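# Wedge the loose end board snug against the rail

## Task

Push a wedge into the empty gap at the rail's end, with the wedge's flat face toward the loose end board, until that board is snug against the rail. The opposite end must stay wedged, both end boards must stand upright and flat on the table, and the result must hold by itself with no robot support when the scene ends.

## Robot and tools

Robot: two 6-joint arms, left_arm and right_arm, each with a two-finger parallel gripper. Base of left_arm sits at (-0.027, +0.372, 0) m, yawed slightly (quat_wxyz +0.998, 0, 0, +0.065); right_arm's base is at (+0.001, -0.370, 0) m, quat_wxyz (+0.997, 0, 0, -0.077). Joint ranges in rad: waist -2.618 to 3.054, shoulder 0 to 3.142, elbow 0 to 3.142, wrist pitch and wrist yaw -1.571 to 1.571, wrist roll -2.094 to 2.094. The elbow never quite straightens.

Frames: the scene frame has its origin on the tabletop midway between the arms, +z up, +x reaching out over the table, and left_arm on the +y side. The arm names do not indicate image sides. Each gripper has its own axes: fingers extend along its +z and close along its y. The reported end_effector_position is the point between the finger pads, roughly 1 cm back from the tips.

execute_actions(actions): a list of actions run one after another. Each action is a table of at most 15 rows; each row lasts one control step (1/30 s), and if fewer than 15 rows are given the last one repeats to fill 15 steps. Every row is a single list of 14 numbers covering both arms, each in [-1, 1]: dx, dy, dz, rx, ry, rz, opening for left_arm, then the same seven for right_arm. The first six are an offset, in that gripper's own axes, from the gripper's measured pose at the start of the action (for a call's first action, the pose in the latest result for this scene). Each row is relative to that start pose, not to the previous row. Scale: 1.0 equals 0.6 m for dx, dy, dz, and 180 degrees for the rotation vector rx, ry, rz. Opening is absolute, not an offset: +1 fully open (0.093 m), -1 closed. An empty list only returns state and images.

move(target, speed, blocking): target is one 14-number row laid out as above, offsets measured from the pose in the latest result that showed one. Each gripper follows a straight path toward its target; both arms finish together, within 0.5 to 10 s (cut short at 10 s). speed is the path's top speed in m/s, 0.002 to 0.5, default 0.25; rotation is capped at twice that value in rad/s. Openings are sent when the move begins. Paths ignore obstacles and the other arm; grippers lag and may overshoot speed, especially near full reach. Faster moves and targets set deeper past a contact press harder. With blocking=false the call returns after 0.5 s while motion continues; you must use wait or stop before sending further rows or moves. The result adds a move: line with the ending (done, off_target, moving, held, fault) and limits hit; paced means the sent pose was clipped, held means a safety check blocked steps (after which the arm may jump faster). Distances to each target are also given.

wait(seconds): 0 to 10 s, arms hold their last command; returns early if a running move finishes. stop: brakes a running move; needs room, fingers keep closing. zoom_image(camera, region): region [x0, y0, x1, y1] in pixels, at most 504 by 504, from cam_head_left, cam_head_right, cam_high, cam_low, cam_left_wrist or cam_right_wrist (all 896x504). read_manual gives only licence text. finished_scene(scene): ends the current scene irreversibly, so call it only once the board is tight and everything stands unaided.

Controller behaviour: every step the commanded pose is clipped to within 70 mm and 16 degrees of the measured pose, then reached by damped IK, favouring position over orientation. After an action the arm stops at its last clipped pose, so far targets need further actions. Joint friction can leave the gripper up to about 31 mm off, and tiny commands may not move it at all. Hand target lines show where each arm is currently driven. For an arm meant to stay still, send it the offset back to its wanted pose in the first call of a reply and zeros afterwards, plus its opening every time.

Results: a state line per arm with position (m) and quat_wxyz in the scene frame (less accurate at long reach); joint positions ending with gripper opening in m; joint torques (offset, noisy, nonzero in free air); grip_measured on the +1/-1 scale. Pads meet near -0.94, and each mm of object width adds about 0.0208; each gripper has a fixed reading bias up to 0.02. Sending a value below an object's width reading squeezes it harder, up to roughly 50-62 N per pad (less on thin parts under 5 mm); keep sending the same value to keep holding. pose unreachable lines mean the clearance check altered a command. MOTOR HOT warns at 75 °C; at 90 °C the arm halts 10 s, and at 100 °C it goes limp and drops. FAULT lines report stops.

Avoid: dropping or knocking anything off the table, slamming or very hard shoves, letting the arms collide or press on each other, and long heavy holds that heat motors. Random brief tugs on held or loose parts may occur. Drive the wedge gently with modest speed and targets only slightly past contact, then release and check images that it stays.

Each tool is called after "Emit:" as name([rows], argument=value, ...), one row to a line, values as JSON.

## Session

I'll start by looking at the scene.

Emit:
execute_actions(actions=[])

Scene clock: 0.00 s.
left_arm: end_effector_position=(+0.2115, +0.3301, +0.3008) grip_measured=+0.985 end_effector_quat_wxyz=(+0.274, -0.120, +0.878, -0.374) | right_arm: end_effector_position=(+0.3192, -0.5502, +0.2027) grip_measured=+0.996 end_effector_quat_wxyz=(-0.191, +0.622, -0.710, +0.269)
Joint positions: left_arm=[ 0.252  1.076  1.313 -1.31   0.866 -0.123  0.092] | right_arm=[-0.472  1.385  1.229 -0.781 -0.24  -1.986  0.093]
Joint velocities: left_arm=[ 0.022 -0.012 -0.002  0.007  0.022  0.007 -0.   ] | right_arm=[-0.007  0.007 -0.007  0.022 -0.022 -0.022  0.   ]
Joint torques (N m, as the arm reports them, + toward a larger angle): no reading
Motor temperatures (°C, as the motors report them): left_arm=[26 27 27 28 27 26] | right_arm=[28 28 28 31 29 29]
Hand target (left_arm): +0.212, +0.330, +0.301; +0.274, -0.120, +0.878, -0.374
Hand target (right_arm): +0.319, -0.550, +0.203; +0.191, -0.622, +0.710, -0.269

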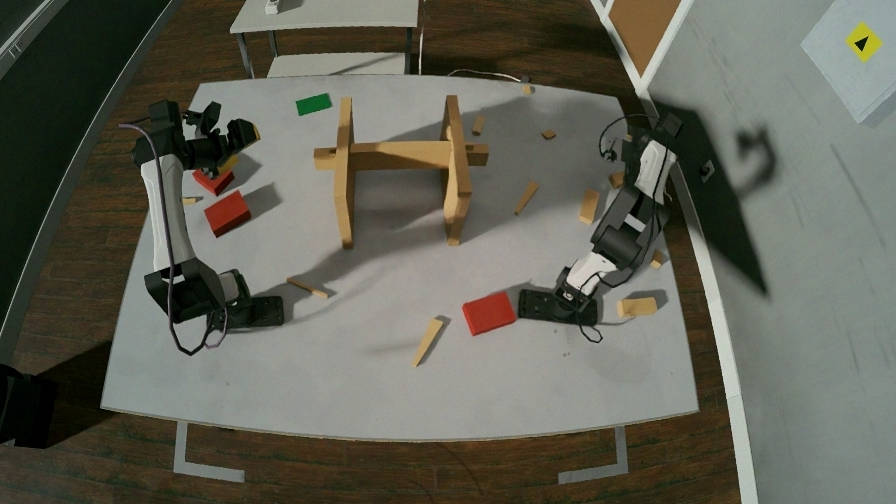

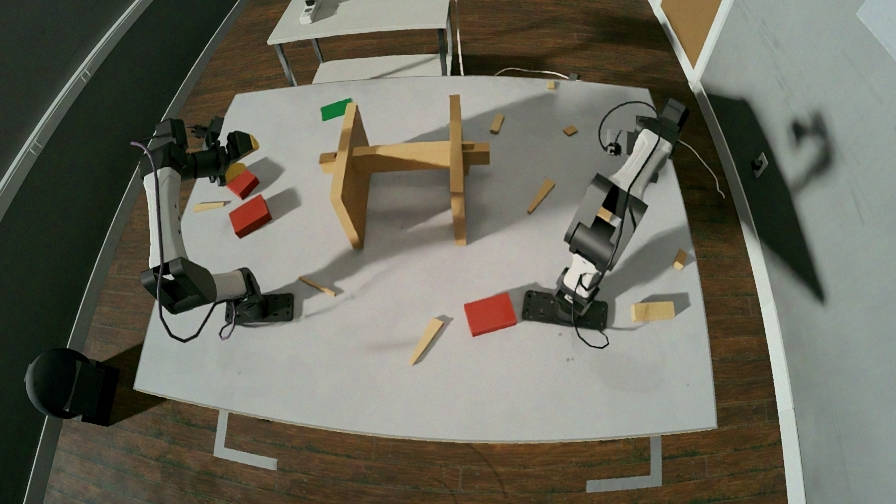

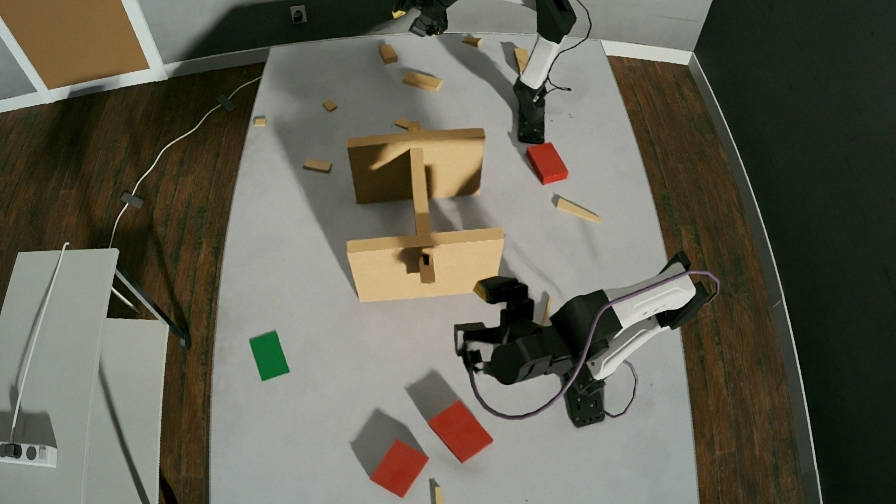

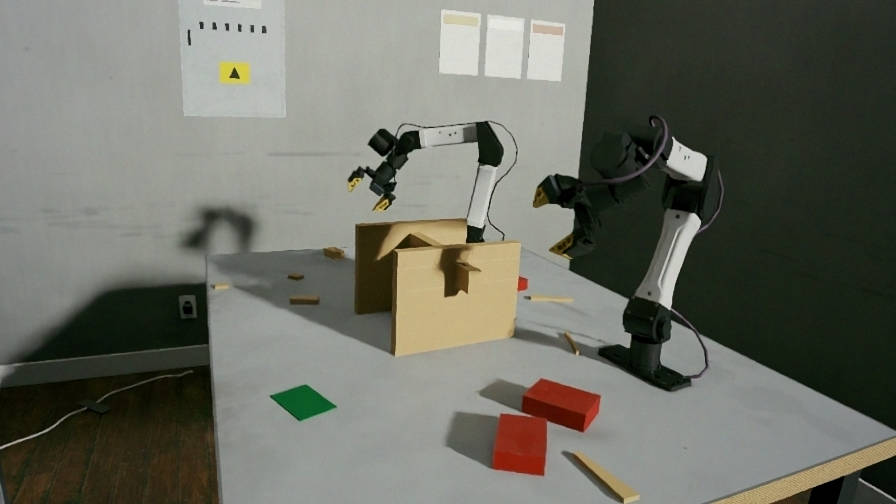

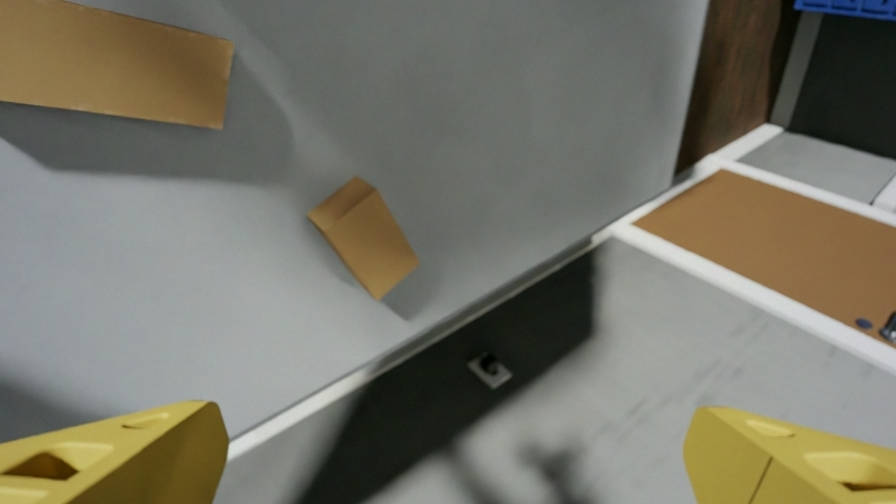

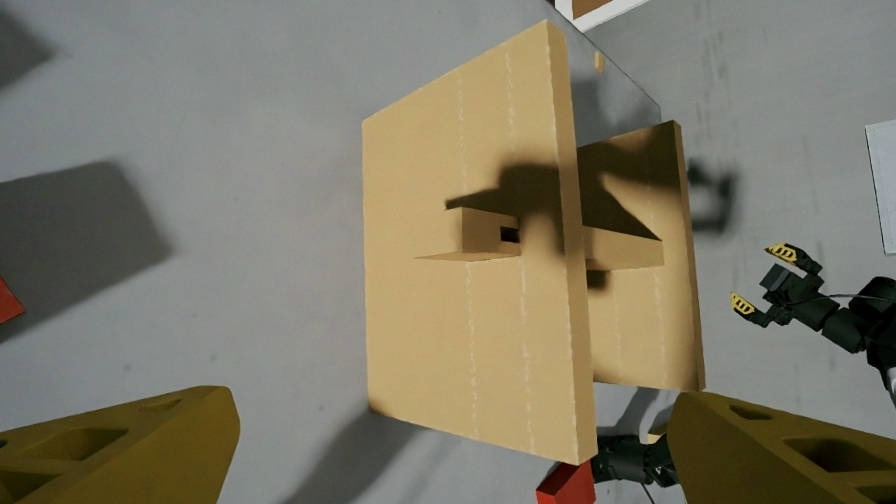

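Emit:
zoom_image(camera="cam_right_wrist", region=[350, 130, 650, 330])

Emit:
zoom_image(camera="cam_high", region=[320, 100, 540, 320])

Emit:
zoom_image(camera="cam_head_left", region=[280, 80, 560, 260])

Emit:
zoom_image(camera="cam_low", region=[330, 200, 630, 380])

Region (350, 130, 650, 330) of cam_right_wrist's 896x504 image, scaled by 1.680, with more detail than that image has.

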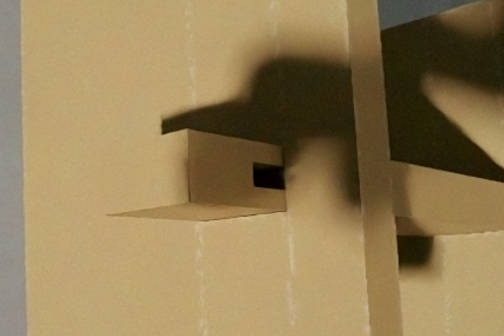

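Region (320, 100, 540, 320) of cam_high's 896x504 image, scaled by 2.291, with more detail than that image has.

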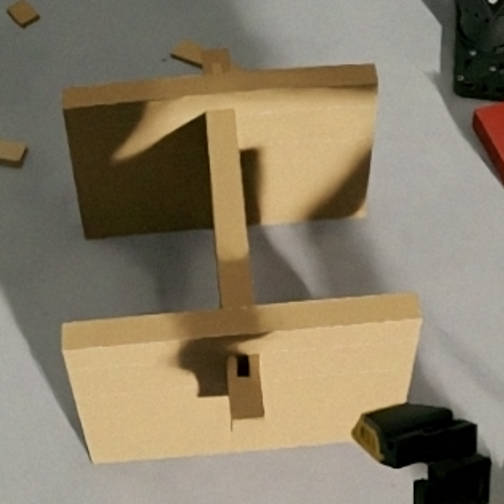

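Region (280, 80, 560, 260) of cam_head_left's 896x504 image, scaled by 1.800, with more detail than that image has; it fills the top 324 rows of this view, and the rest is white.

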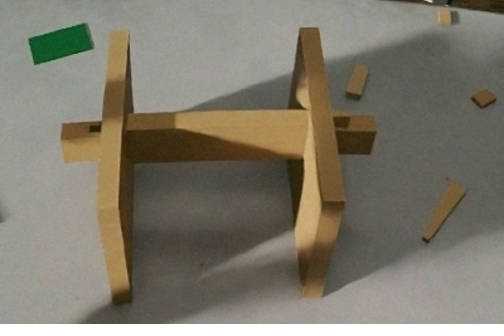

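Region (330, 200, 630, 380) of cam_low's 896x504 image, scaled by 1.680, with more detail than that image has; it fills the top 302 rows of this view, and the rest is white.

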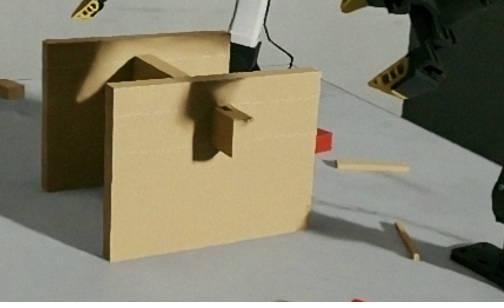

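Emit:
zoom_image(camera="cam_head_left", region=[380, 290, 540, 390])

Emit:
zoom_image(camera="cam_head_left", region=[480, 160, 620, 240])

Emit:
zoom_image(camera="cam_head_right", region=[170, 160, 350, 310])

Emit:
zoom_image(camera="cam_low", region=[480, 280, 700, 504])

Region (380, 290, 540, 390) of cam_head_left's 896x504 image, scaled by 3.150, with more detail than that image has; it fills the top 315 rows of this view, and the rest is white.

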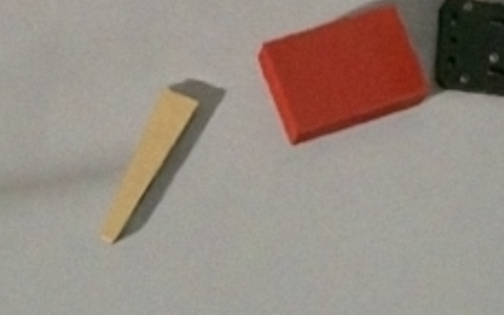

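Region (480, 160, 620, 240) of cam_head_left's 896x504 image, scaled by 3.600, with more detail than that image has; it fills the top 288 rows of this view, and the rest is white.

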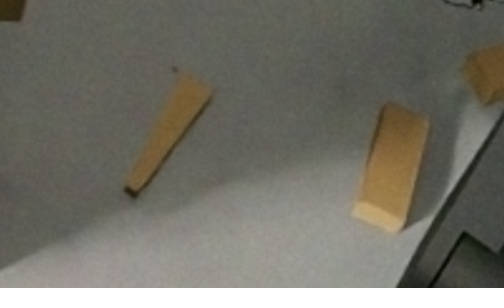

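Region (170, 160, 350, 310) of cam_head_right's 896x504 image, scaled by 2.800, with more detail than that image has.

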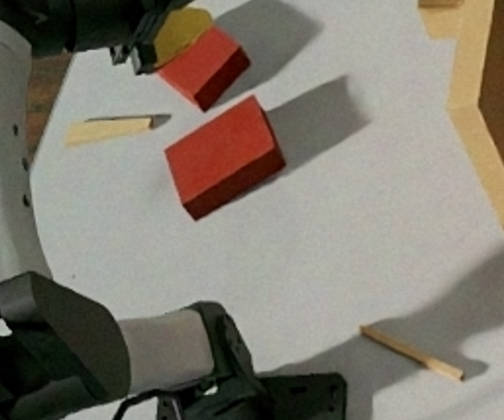

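Region (480, 280, 700, 504) of cam_low's 896x504 image, scaled by 2.250, with more detail than that image has; it fills the left 495 columns of this view, and the rest is white.

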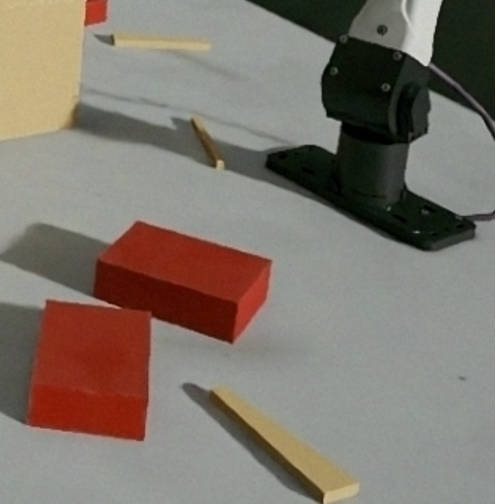

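Emit:
move(target=[-0.2063, 0.3257, -0.1225, -0.2987, -0.0220, -0.0196, 1, -0.428, 0.0073, -0.2477, -0.1256, -0.0249, 0.3677, 1], speed=0.25)

Scene clock: 123.13 s.
left_arm: end_effector_position=(+0.2637, +0.5503, +0.2466) grip_measured=+0.985 end_effector_quat_wxyz=(+0.193, -0.261, +0.944, +0.048) | right_arm: end_effector_position=(+0.2597, -0.2791, +0.2891) grip_measured=+0.996 end_effector_quat_wxyz=(+0.203, -0.169, +0.964, +0.034)
Joint positions: left_arm=[ 0.427  1.541  1.675 -1.305  0.017  0.014  0.092] | right_arm=[ 0.492  1.364  1.708 -1.5   -0.001 -0.008  0.093]
Joint velocities: left_arm=[ 0.022 -0.012 -0.002  0.022 -0.051 -0.022  0.001] | right_arm=[-0.012  0.012 -0.017  0.051  0.066  0.051 -0.001]
Joint torques (N m, as the arm reports them, + toward a larger angle): left_arm=[ 1.08 -5.03  8.71  1.39 -0.09  0.02] | right_arm=[ 1.55 -3.28  7.49  0.99  0.29  0.22]
Motor temperatures (°C, as the motors report them): left_arm=[26 28 35 33 27 26] | right_arm=[28 31 36 37 29 29]
Hand target (left_arm): +0.268, +0.560, +0.253; +0.208, -0.269, +0.939, +0.057
Hand target (right_arm): +0.261, -0.277, +0.292; +0.203, -0.169, +0.964, +0.030
Off the commanded pose (left_arm): 0.012 m, 2 deg.
Off the commanded pose (right_arm): 0.013 m, 1 deg.
move: off_target (left_arm, right_arm)

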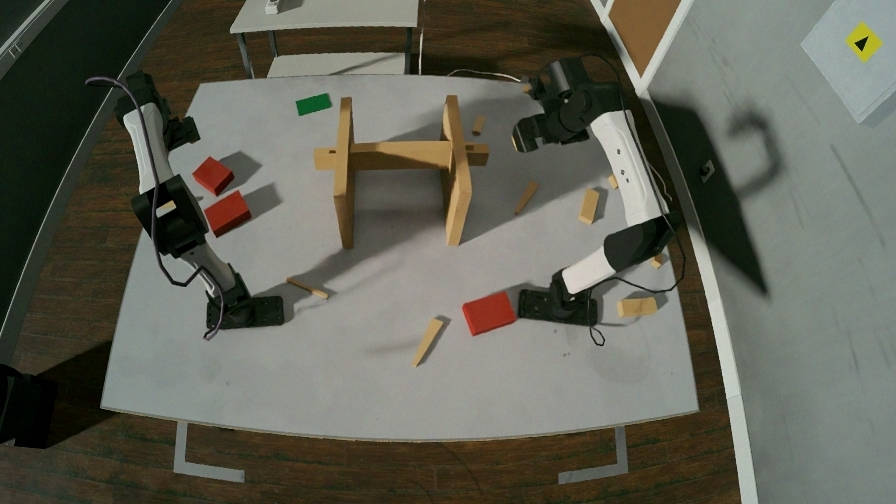

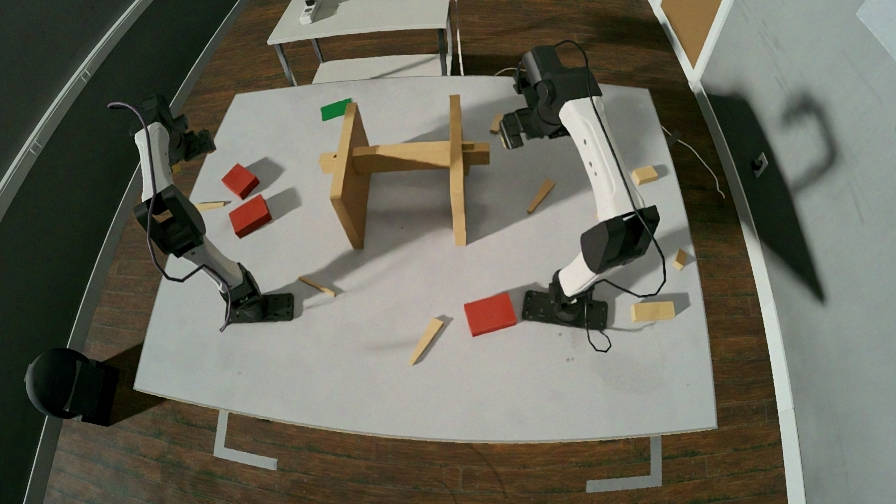

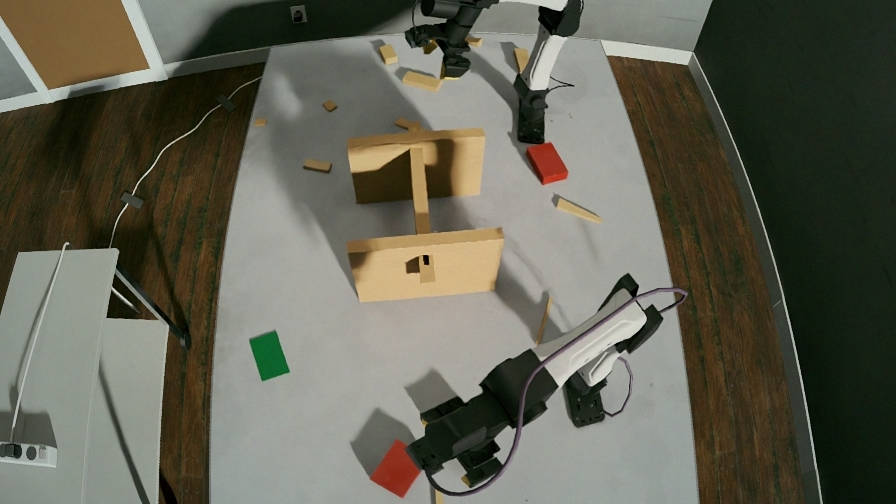

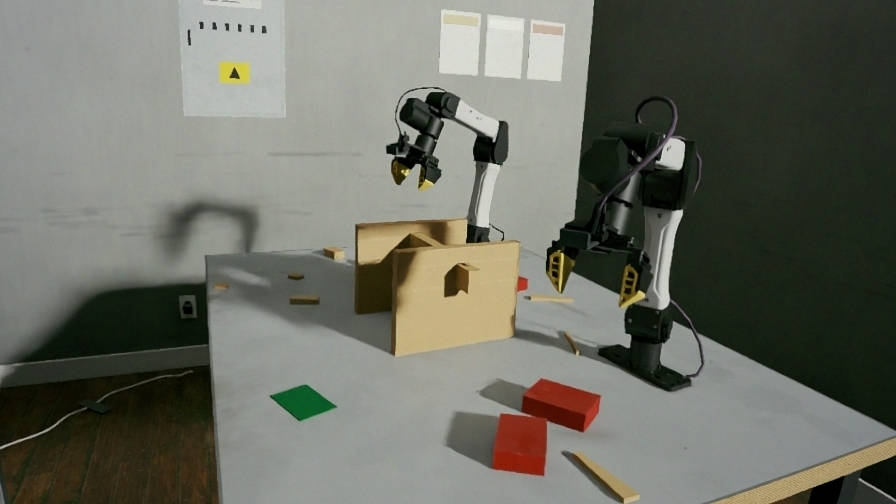

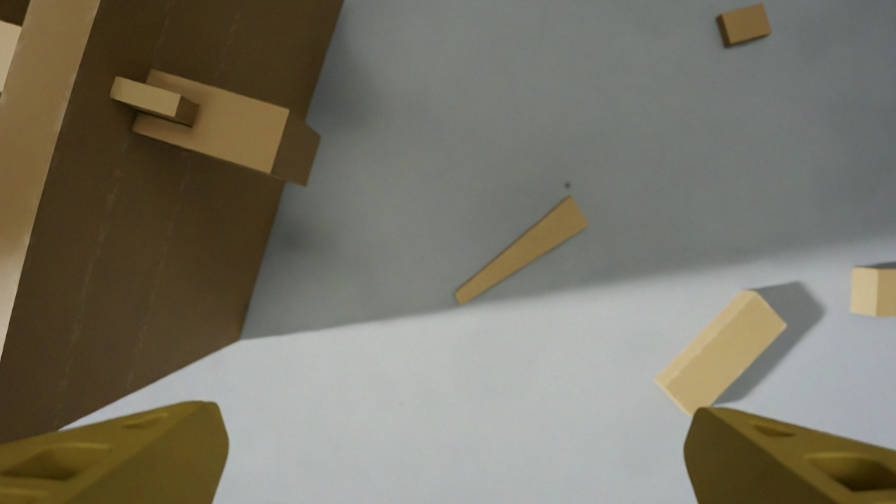

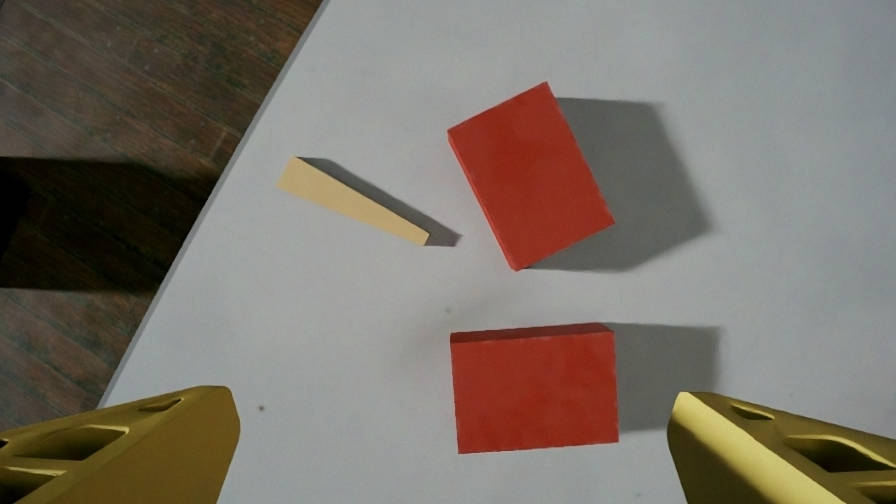

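Emit:
zoom_image(camera="cam_right_wrist", region=[260, 140, 470, 260])

Emit:
zoom_image(camera="cam_left_wrist", region=[430, 180, 610, 320])

Emit:
zoom_image(camera="cam_left_wrist", region=[0, 0, 340, 220])

Region (260, 140, 470, 260) of cam_right_wrist's 896x504 image, scaled by 2.400, with more detail than that image has; it fills the top 288 rows of this view, and the rest is white.

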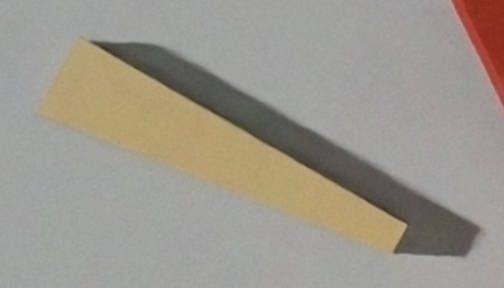

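Region (430, 180, 610, 320) of cam_left_wrist's 896x504 image, scaled by 2.800, with more detail than that image has.

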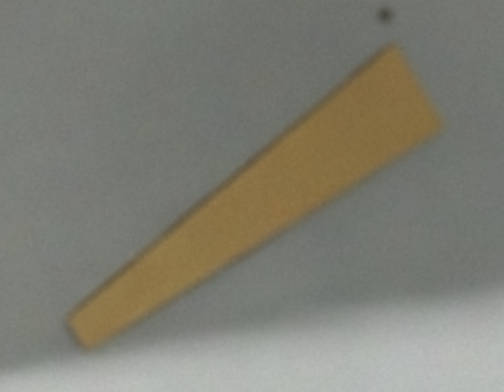

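Region (0, 0, 340, 220) of cam_left_wrist's 896x504 image, scaled by 1.482, with more detail than that image has; it fills the top 326 rows of this view, and the rest is white.

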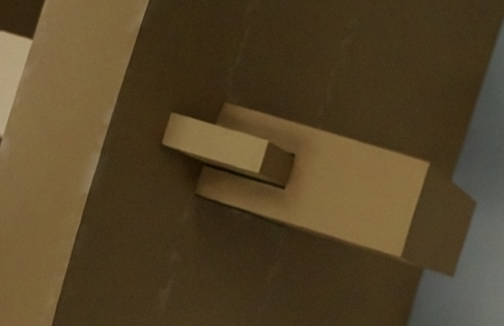

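Emit:
move(target=[-0.023, 0.1758, 0.3083, -0.0688, 0.1142, -0.3237, 0.2, -0.222, 0.5165, 0.0433, -0.0861, -0.0071, -0.1876, 1], speed=0.2)

Scene clock: 194.23 s.
left_arm: end_effector_position=(+0.2854, +0.6818, +0.0823) grip_measured=+0.202 end_effector_quat_wxyz=(-0.000, -0.702, +0.712, -0.002) | right_arm: end_effector_position=(+0.2788, +0.0454, +0.3055) grip_measured=+0.996 end_effector_quat_wxyz=(+0.274, -0.450, +0.839, +0.135)
Joint positions: left_arm=[ 0.651  2.261  2.051 -1.362  0.004 -0.776  0.055] | right_arm=[ 1.143  2.249  2.824 -1.524  0.023 -0.002  0.093]
Joint velocities: left_arm=[-0.027  0.022 -0.012 -0.022 -0.037 -0.051 -0.   ] | right_arm=[ 0.027  0.002 -0.012  0.007  0.066 -0.037 -0.   ]
Joint torques (N m, as the arm reports them, + toward a larger angle): left_arm=[  0.97 -11.33   8.7    0.22   0.01  -0.02] | right_arm=[  1.21 -11.1    6.99   1.56   0.05   0.09]
Motor temperatures (°C, as the motors report them): left_arm=[27 33 40 34 27 26] | right_arm=[28 30 39 36 29 29]
Hand target (left_arm): +0.284, +0.685, +0.086; -0.002, +0.709, -0.705, +0.005
Hand target (right_arm): +0.277, +0.054, +0.315; +0.291, -0.454, +0.828, +0.151
Off the commanded pose (left_arm): 0.003 m, 1 deg.
Off the commanded pose (right_arm): 0.018 m, 11 deg.
elbow stopped short (right arm): the move would have taken joint 3 (elbow) straighter than the controller allows; a more bent joint 3 avoids this.
move: off_target (right_arm)

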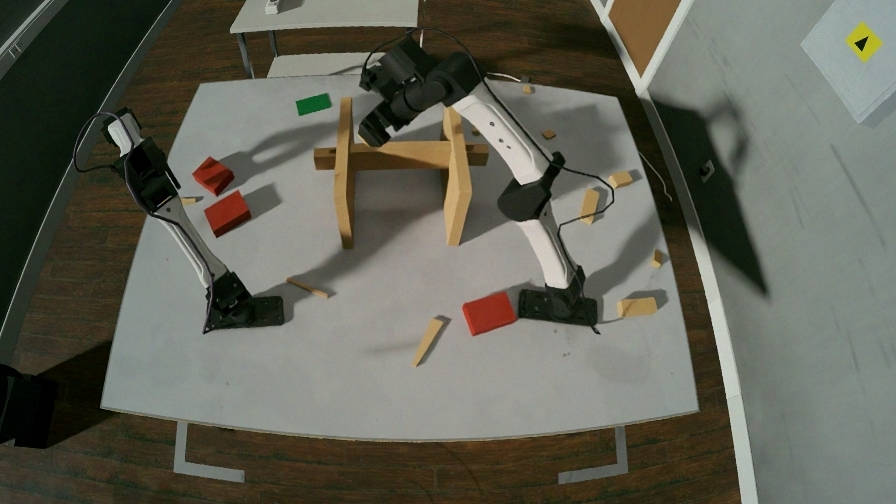

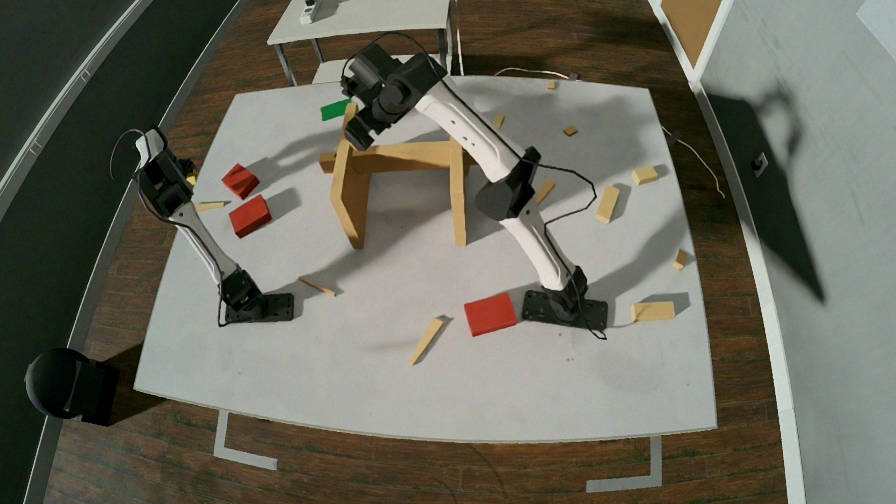

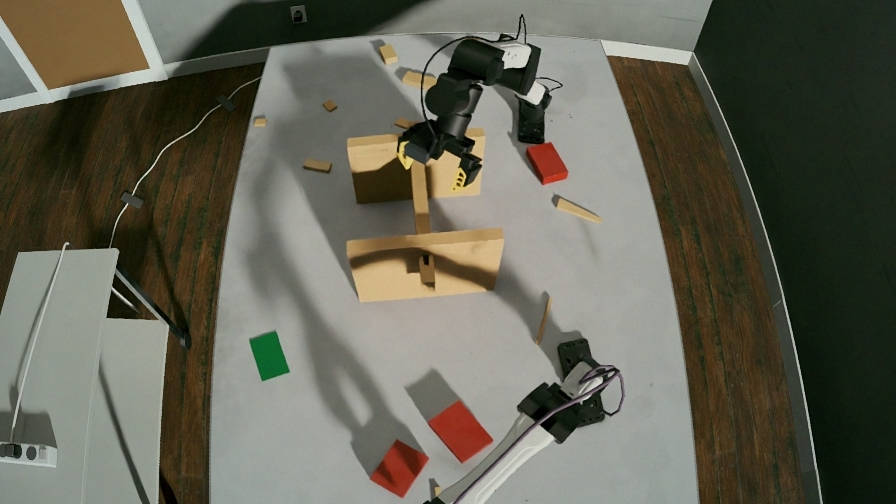

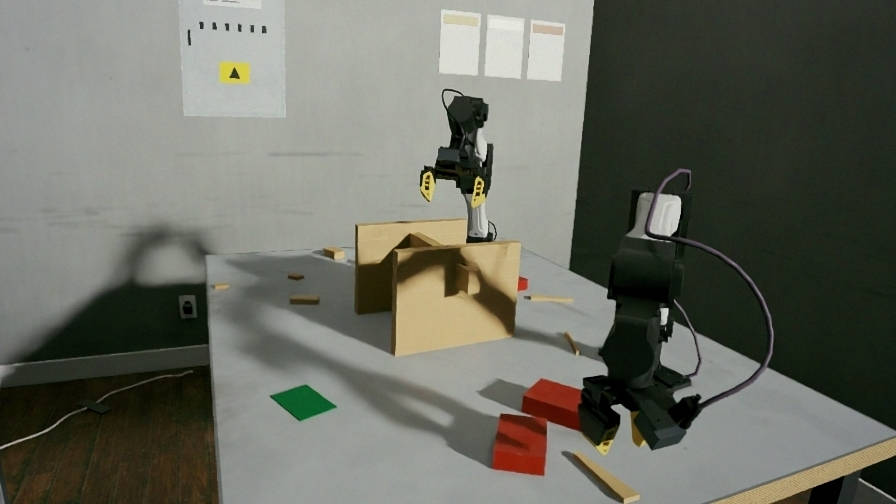

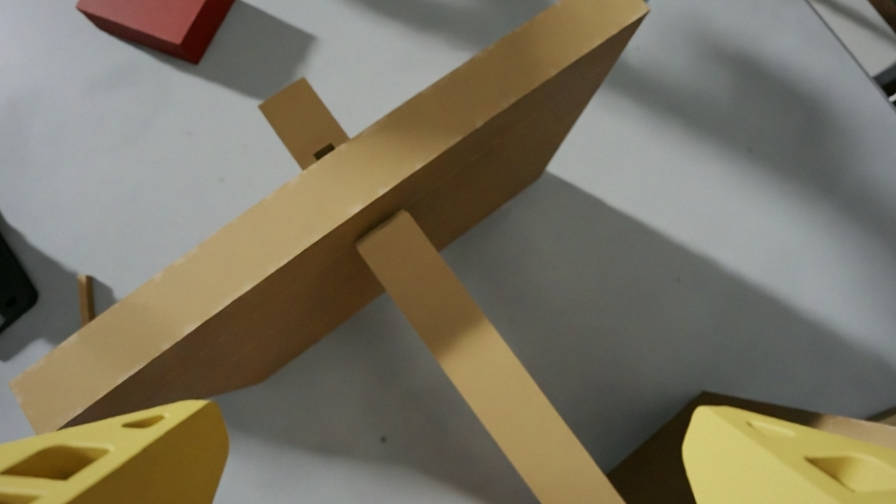

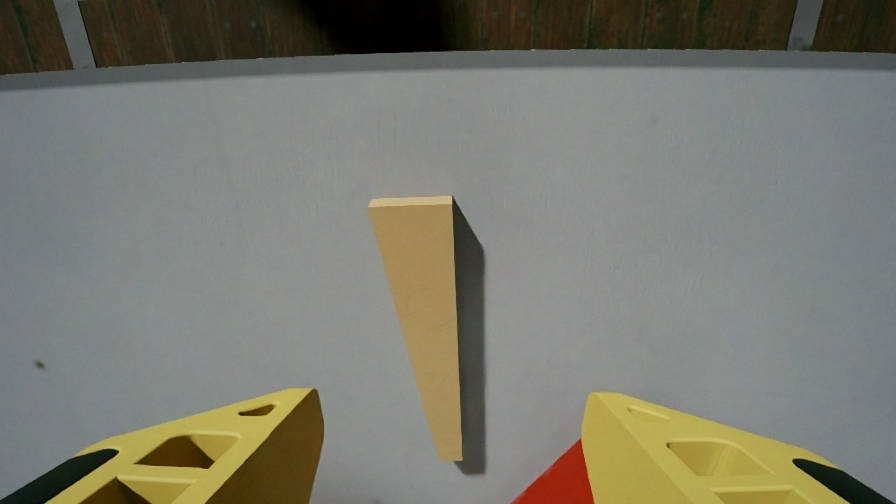

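Emit:
zoom_image(camera="cam_left_wrist", region=[240, 60, 480, 300])

Emit:
move(target=[-0.0217, 0.0217, 0.075, 0, 0, -0.01, 0.2, 0, 0, 0, 0, 0, 0, 1], speed=0.08)

Region (240, 60, 480, 300) of cam_left_wrist's 896x504 image, scaled by 2.100, with more detail than that image has.

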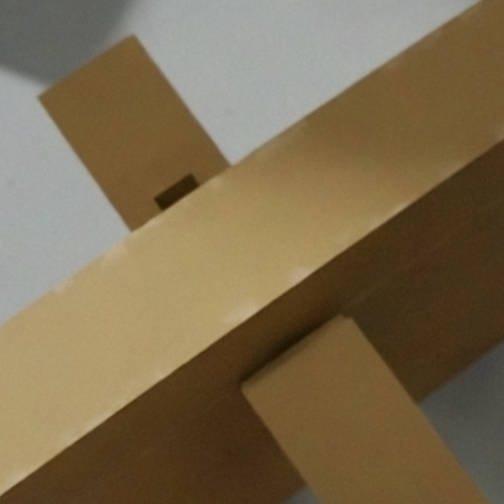

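Scene clock: 204.63 s.
left_arm: end_effector_position=(+0.2755, +0.6920, +0.0432) grip_measured=+0.202 end_effector_quat_wxyz=(+0.000, -0.713, +0.702, -0.002) | right_arm: end_effector_position=(+0.2790, +0.0457, +0.3057) grip_measured=+0.996 end_effector_quat_wxyz=(+0.275, -0.450, +0.839, +0.135)
Joint positions: left_arm=[ 0.683  2.27   1.911 -1.212  0.005 -0.772  0.055] | right_arm=[ 1.143  2.249  2.824 -1.523  0.023 -0.003  0.093]
Joint velocities: left_arm=[ 0.007 -0.012  0.012 -0.007 -0.007 -0.007 -0.   ] | right_arm=[-0.007 -0.007  0.007  0.051 -0.051  0.081 -0.001]
Joint torques (N m, as the arm reports them, + toward a larger angle): left_arm=[  0.88 -11.44   5.8    0.54  -0.01   0.2 ] | right_arm=[  0.4  -11.59   4.92   1.36   0.17   0.16]
Motor temperatures (°C, as the motors report them): left_arm=[27 37 40 33 27 26] | right_arm=[28 32 39 37 29 29]
Hand target (left_arm): +0.273, +0.695, +0.038; -0.000, +0.713, -0.701, +0.003
Hand target (right_arm): +0.279, +0.045, +0.305; +0.274, -0.450, +0.839, +0.135
Off the commanded pose (left_arm): 0.007 m, 0 deg.
Off the commanded pose (right_arm): 0.000 m, 0 deg.
move: done

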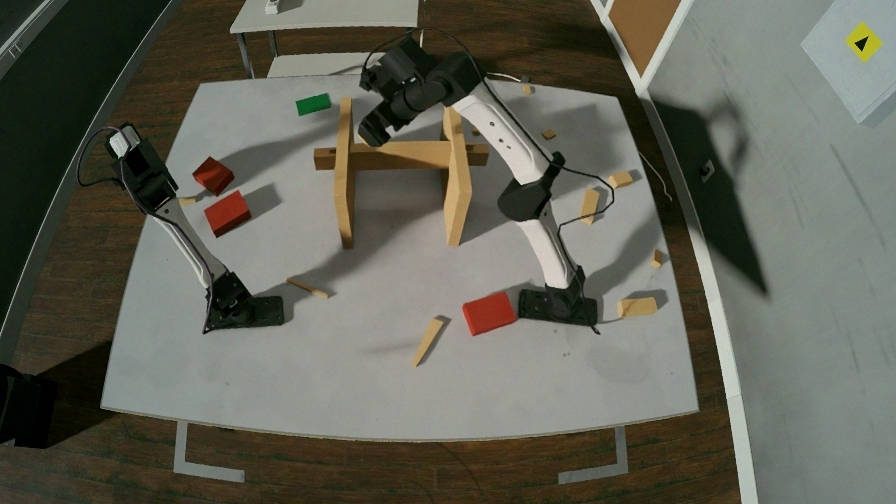

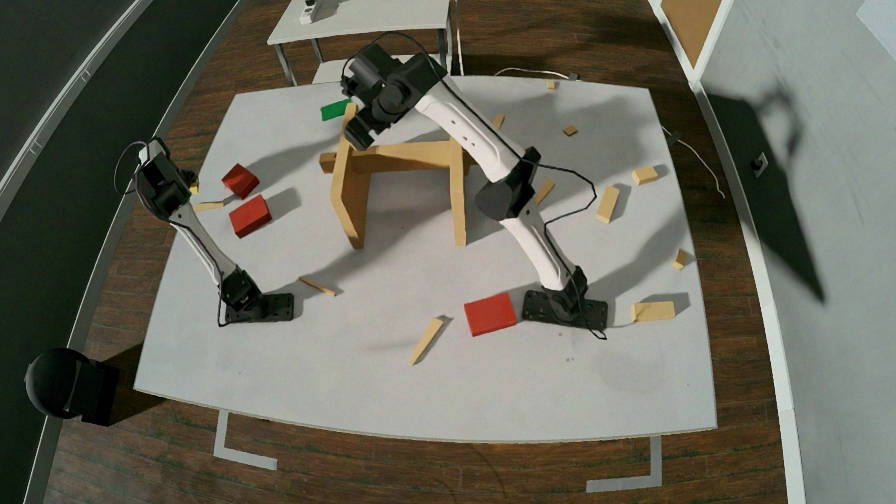

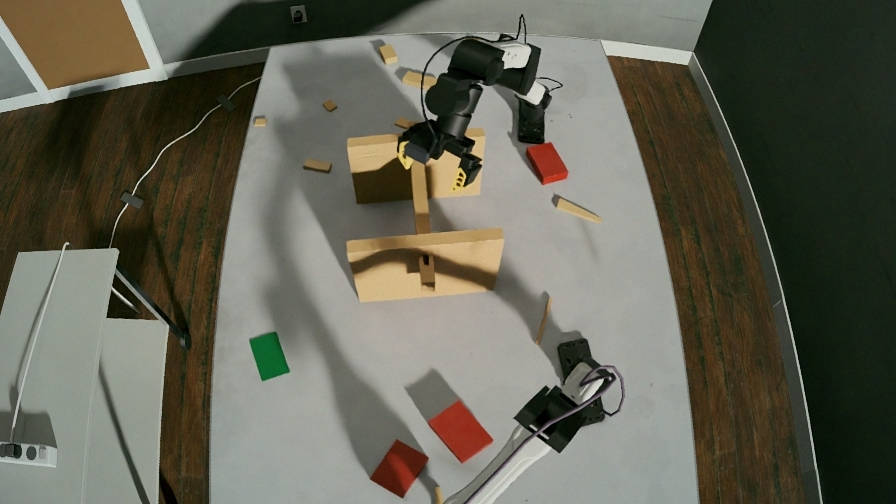

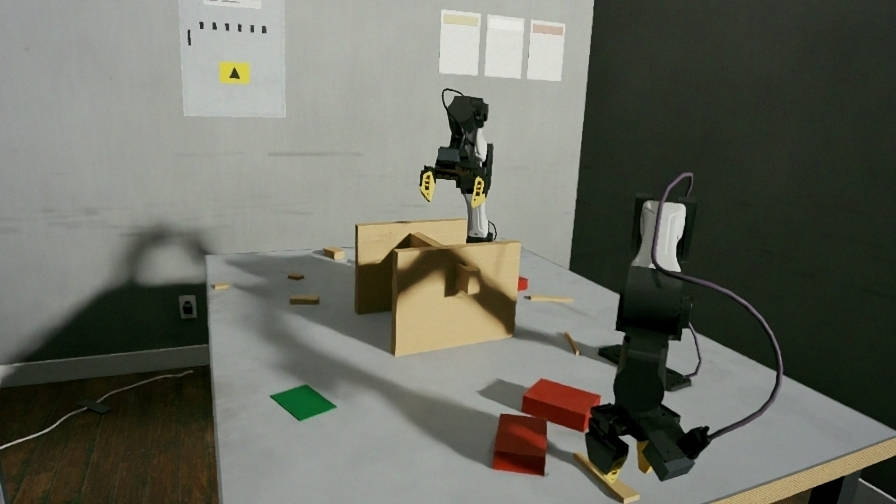

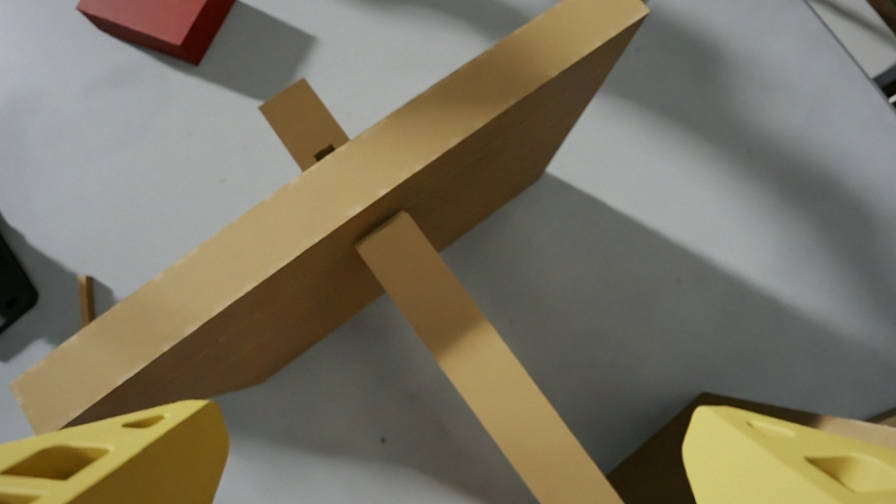

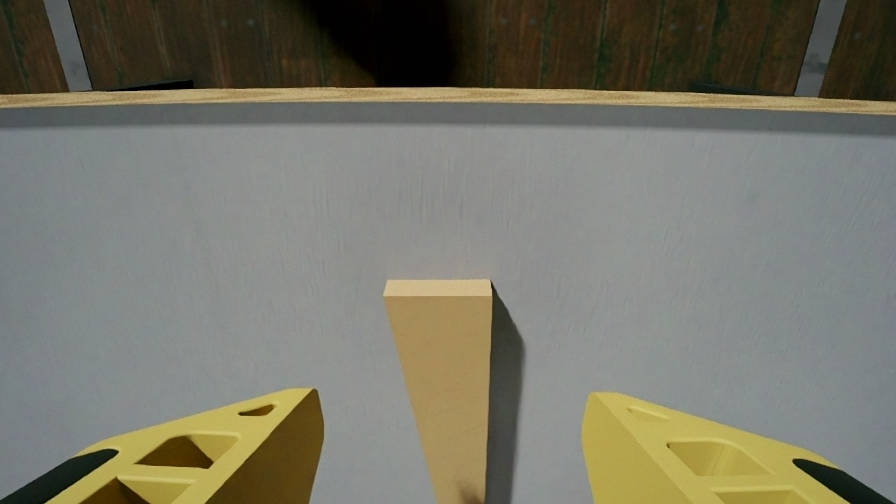

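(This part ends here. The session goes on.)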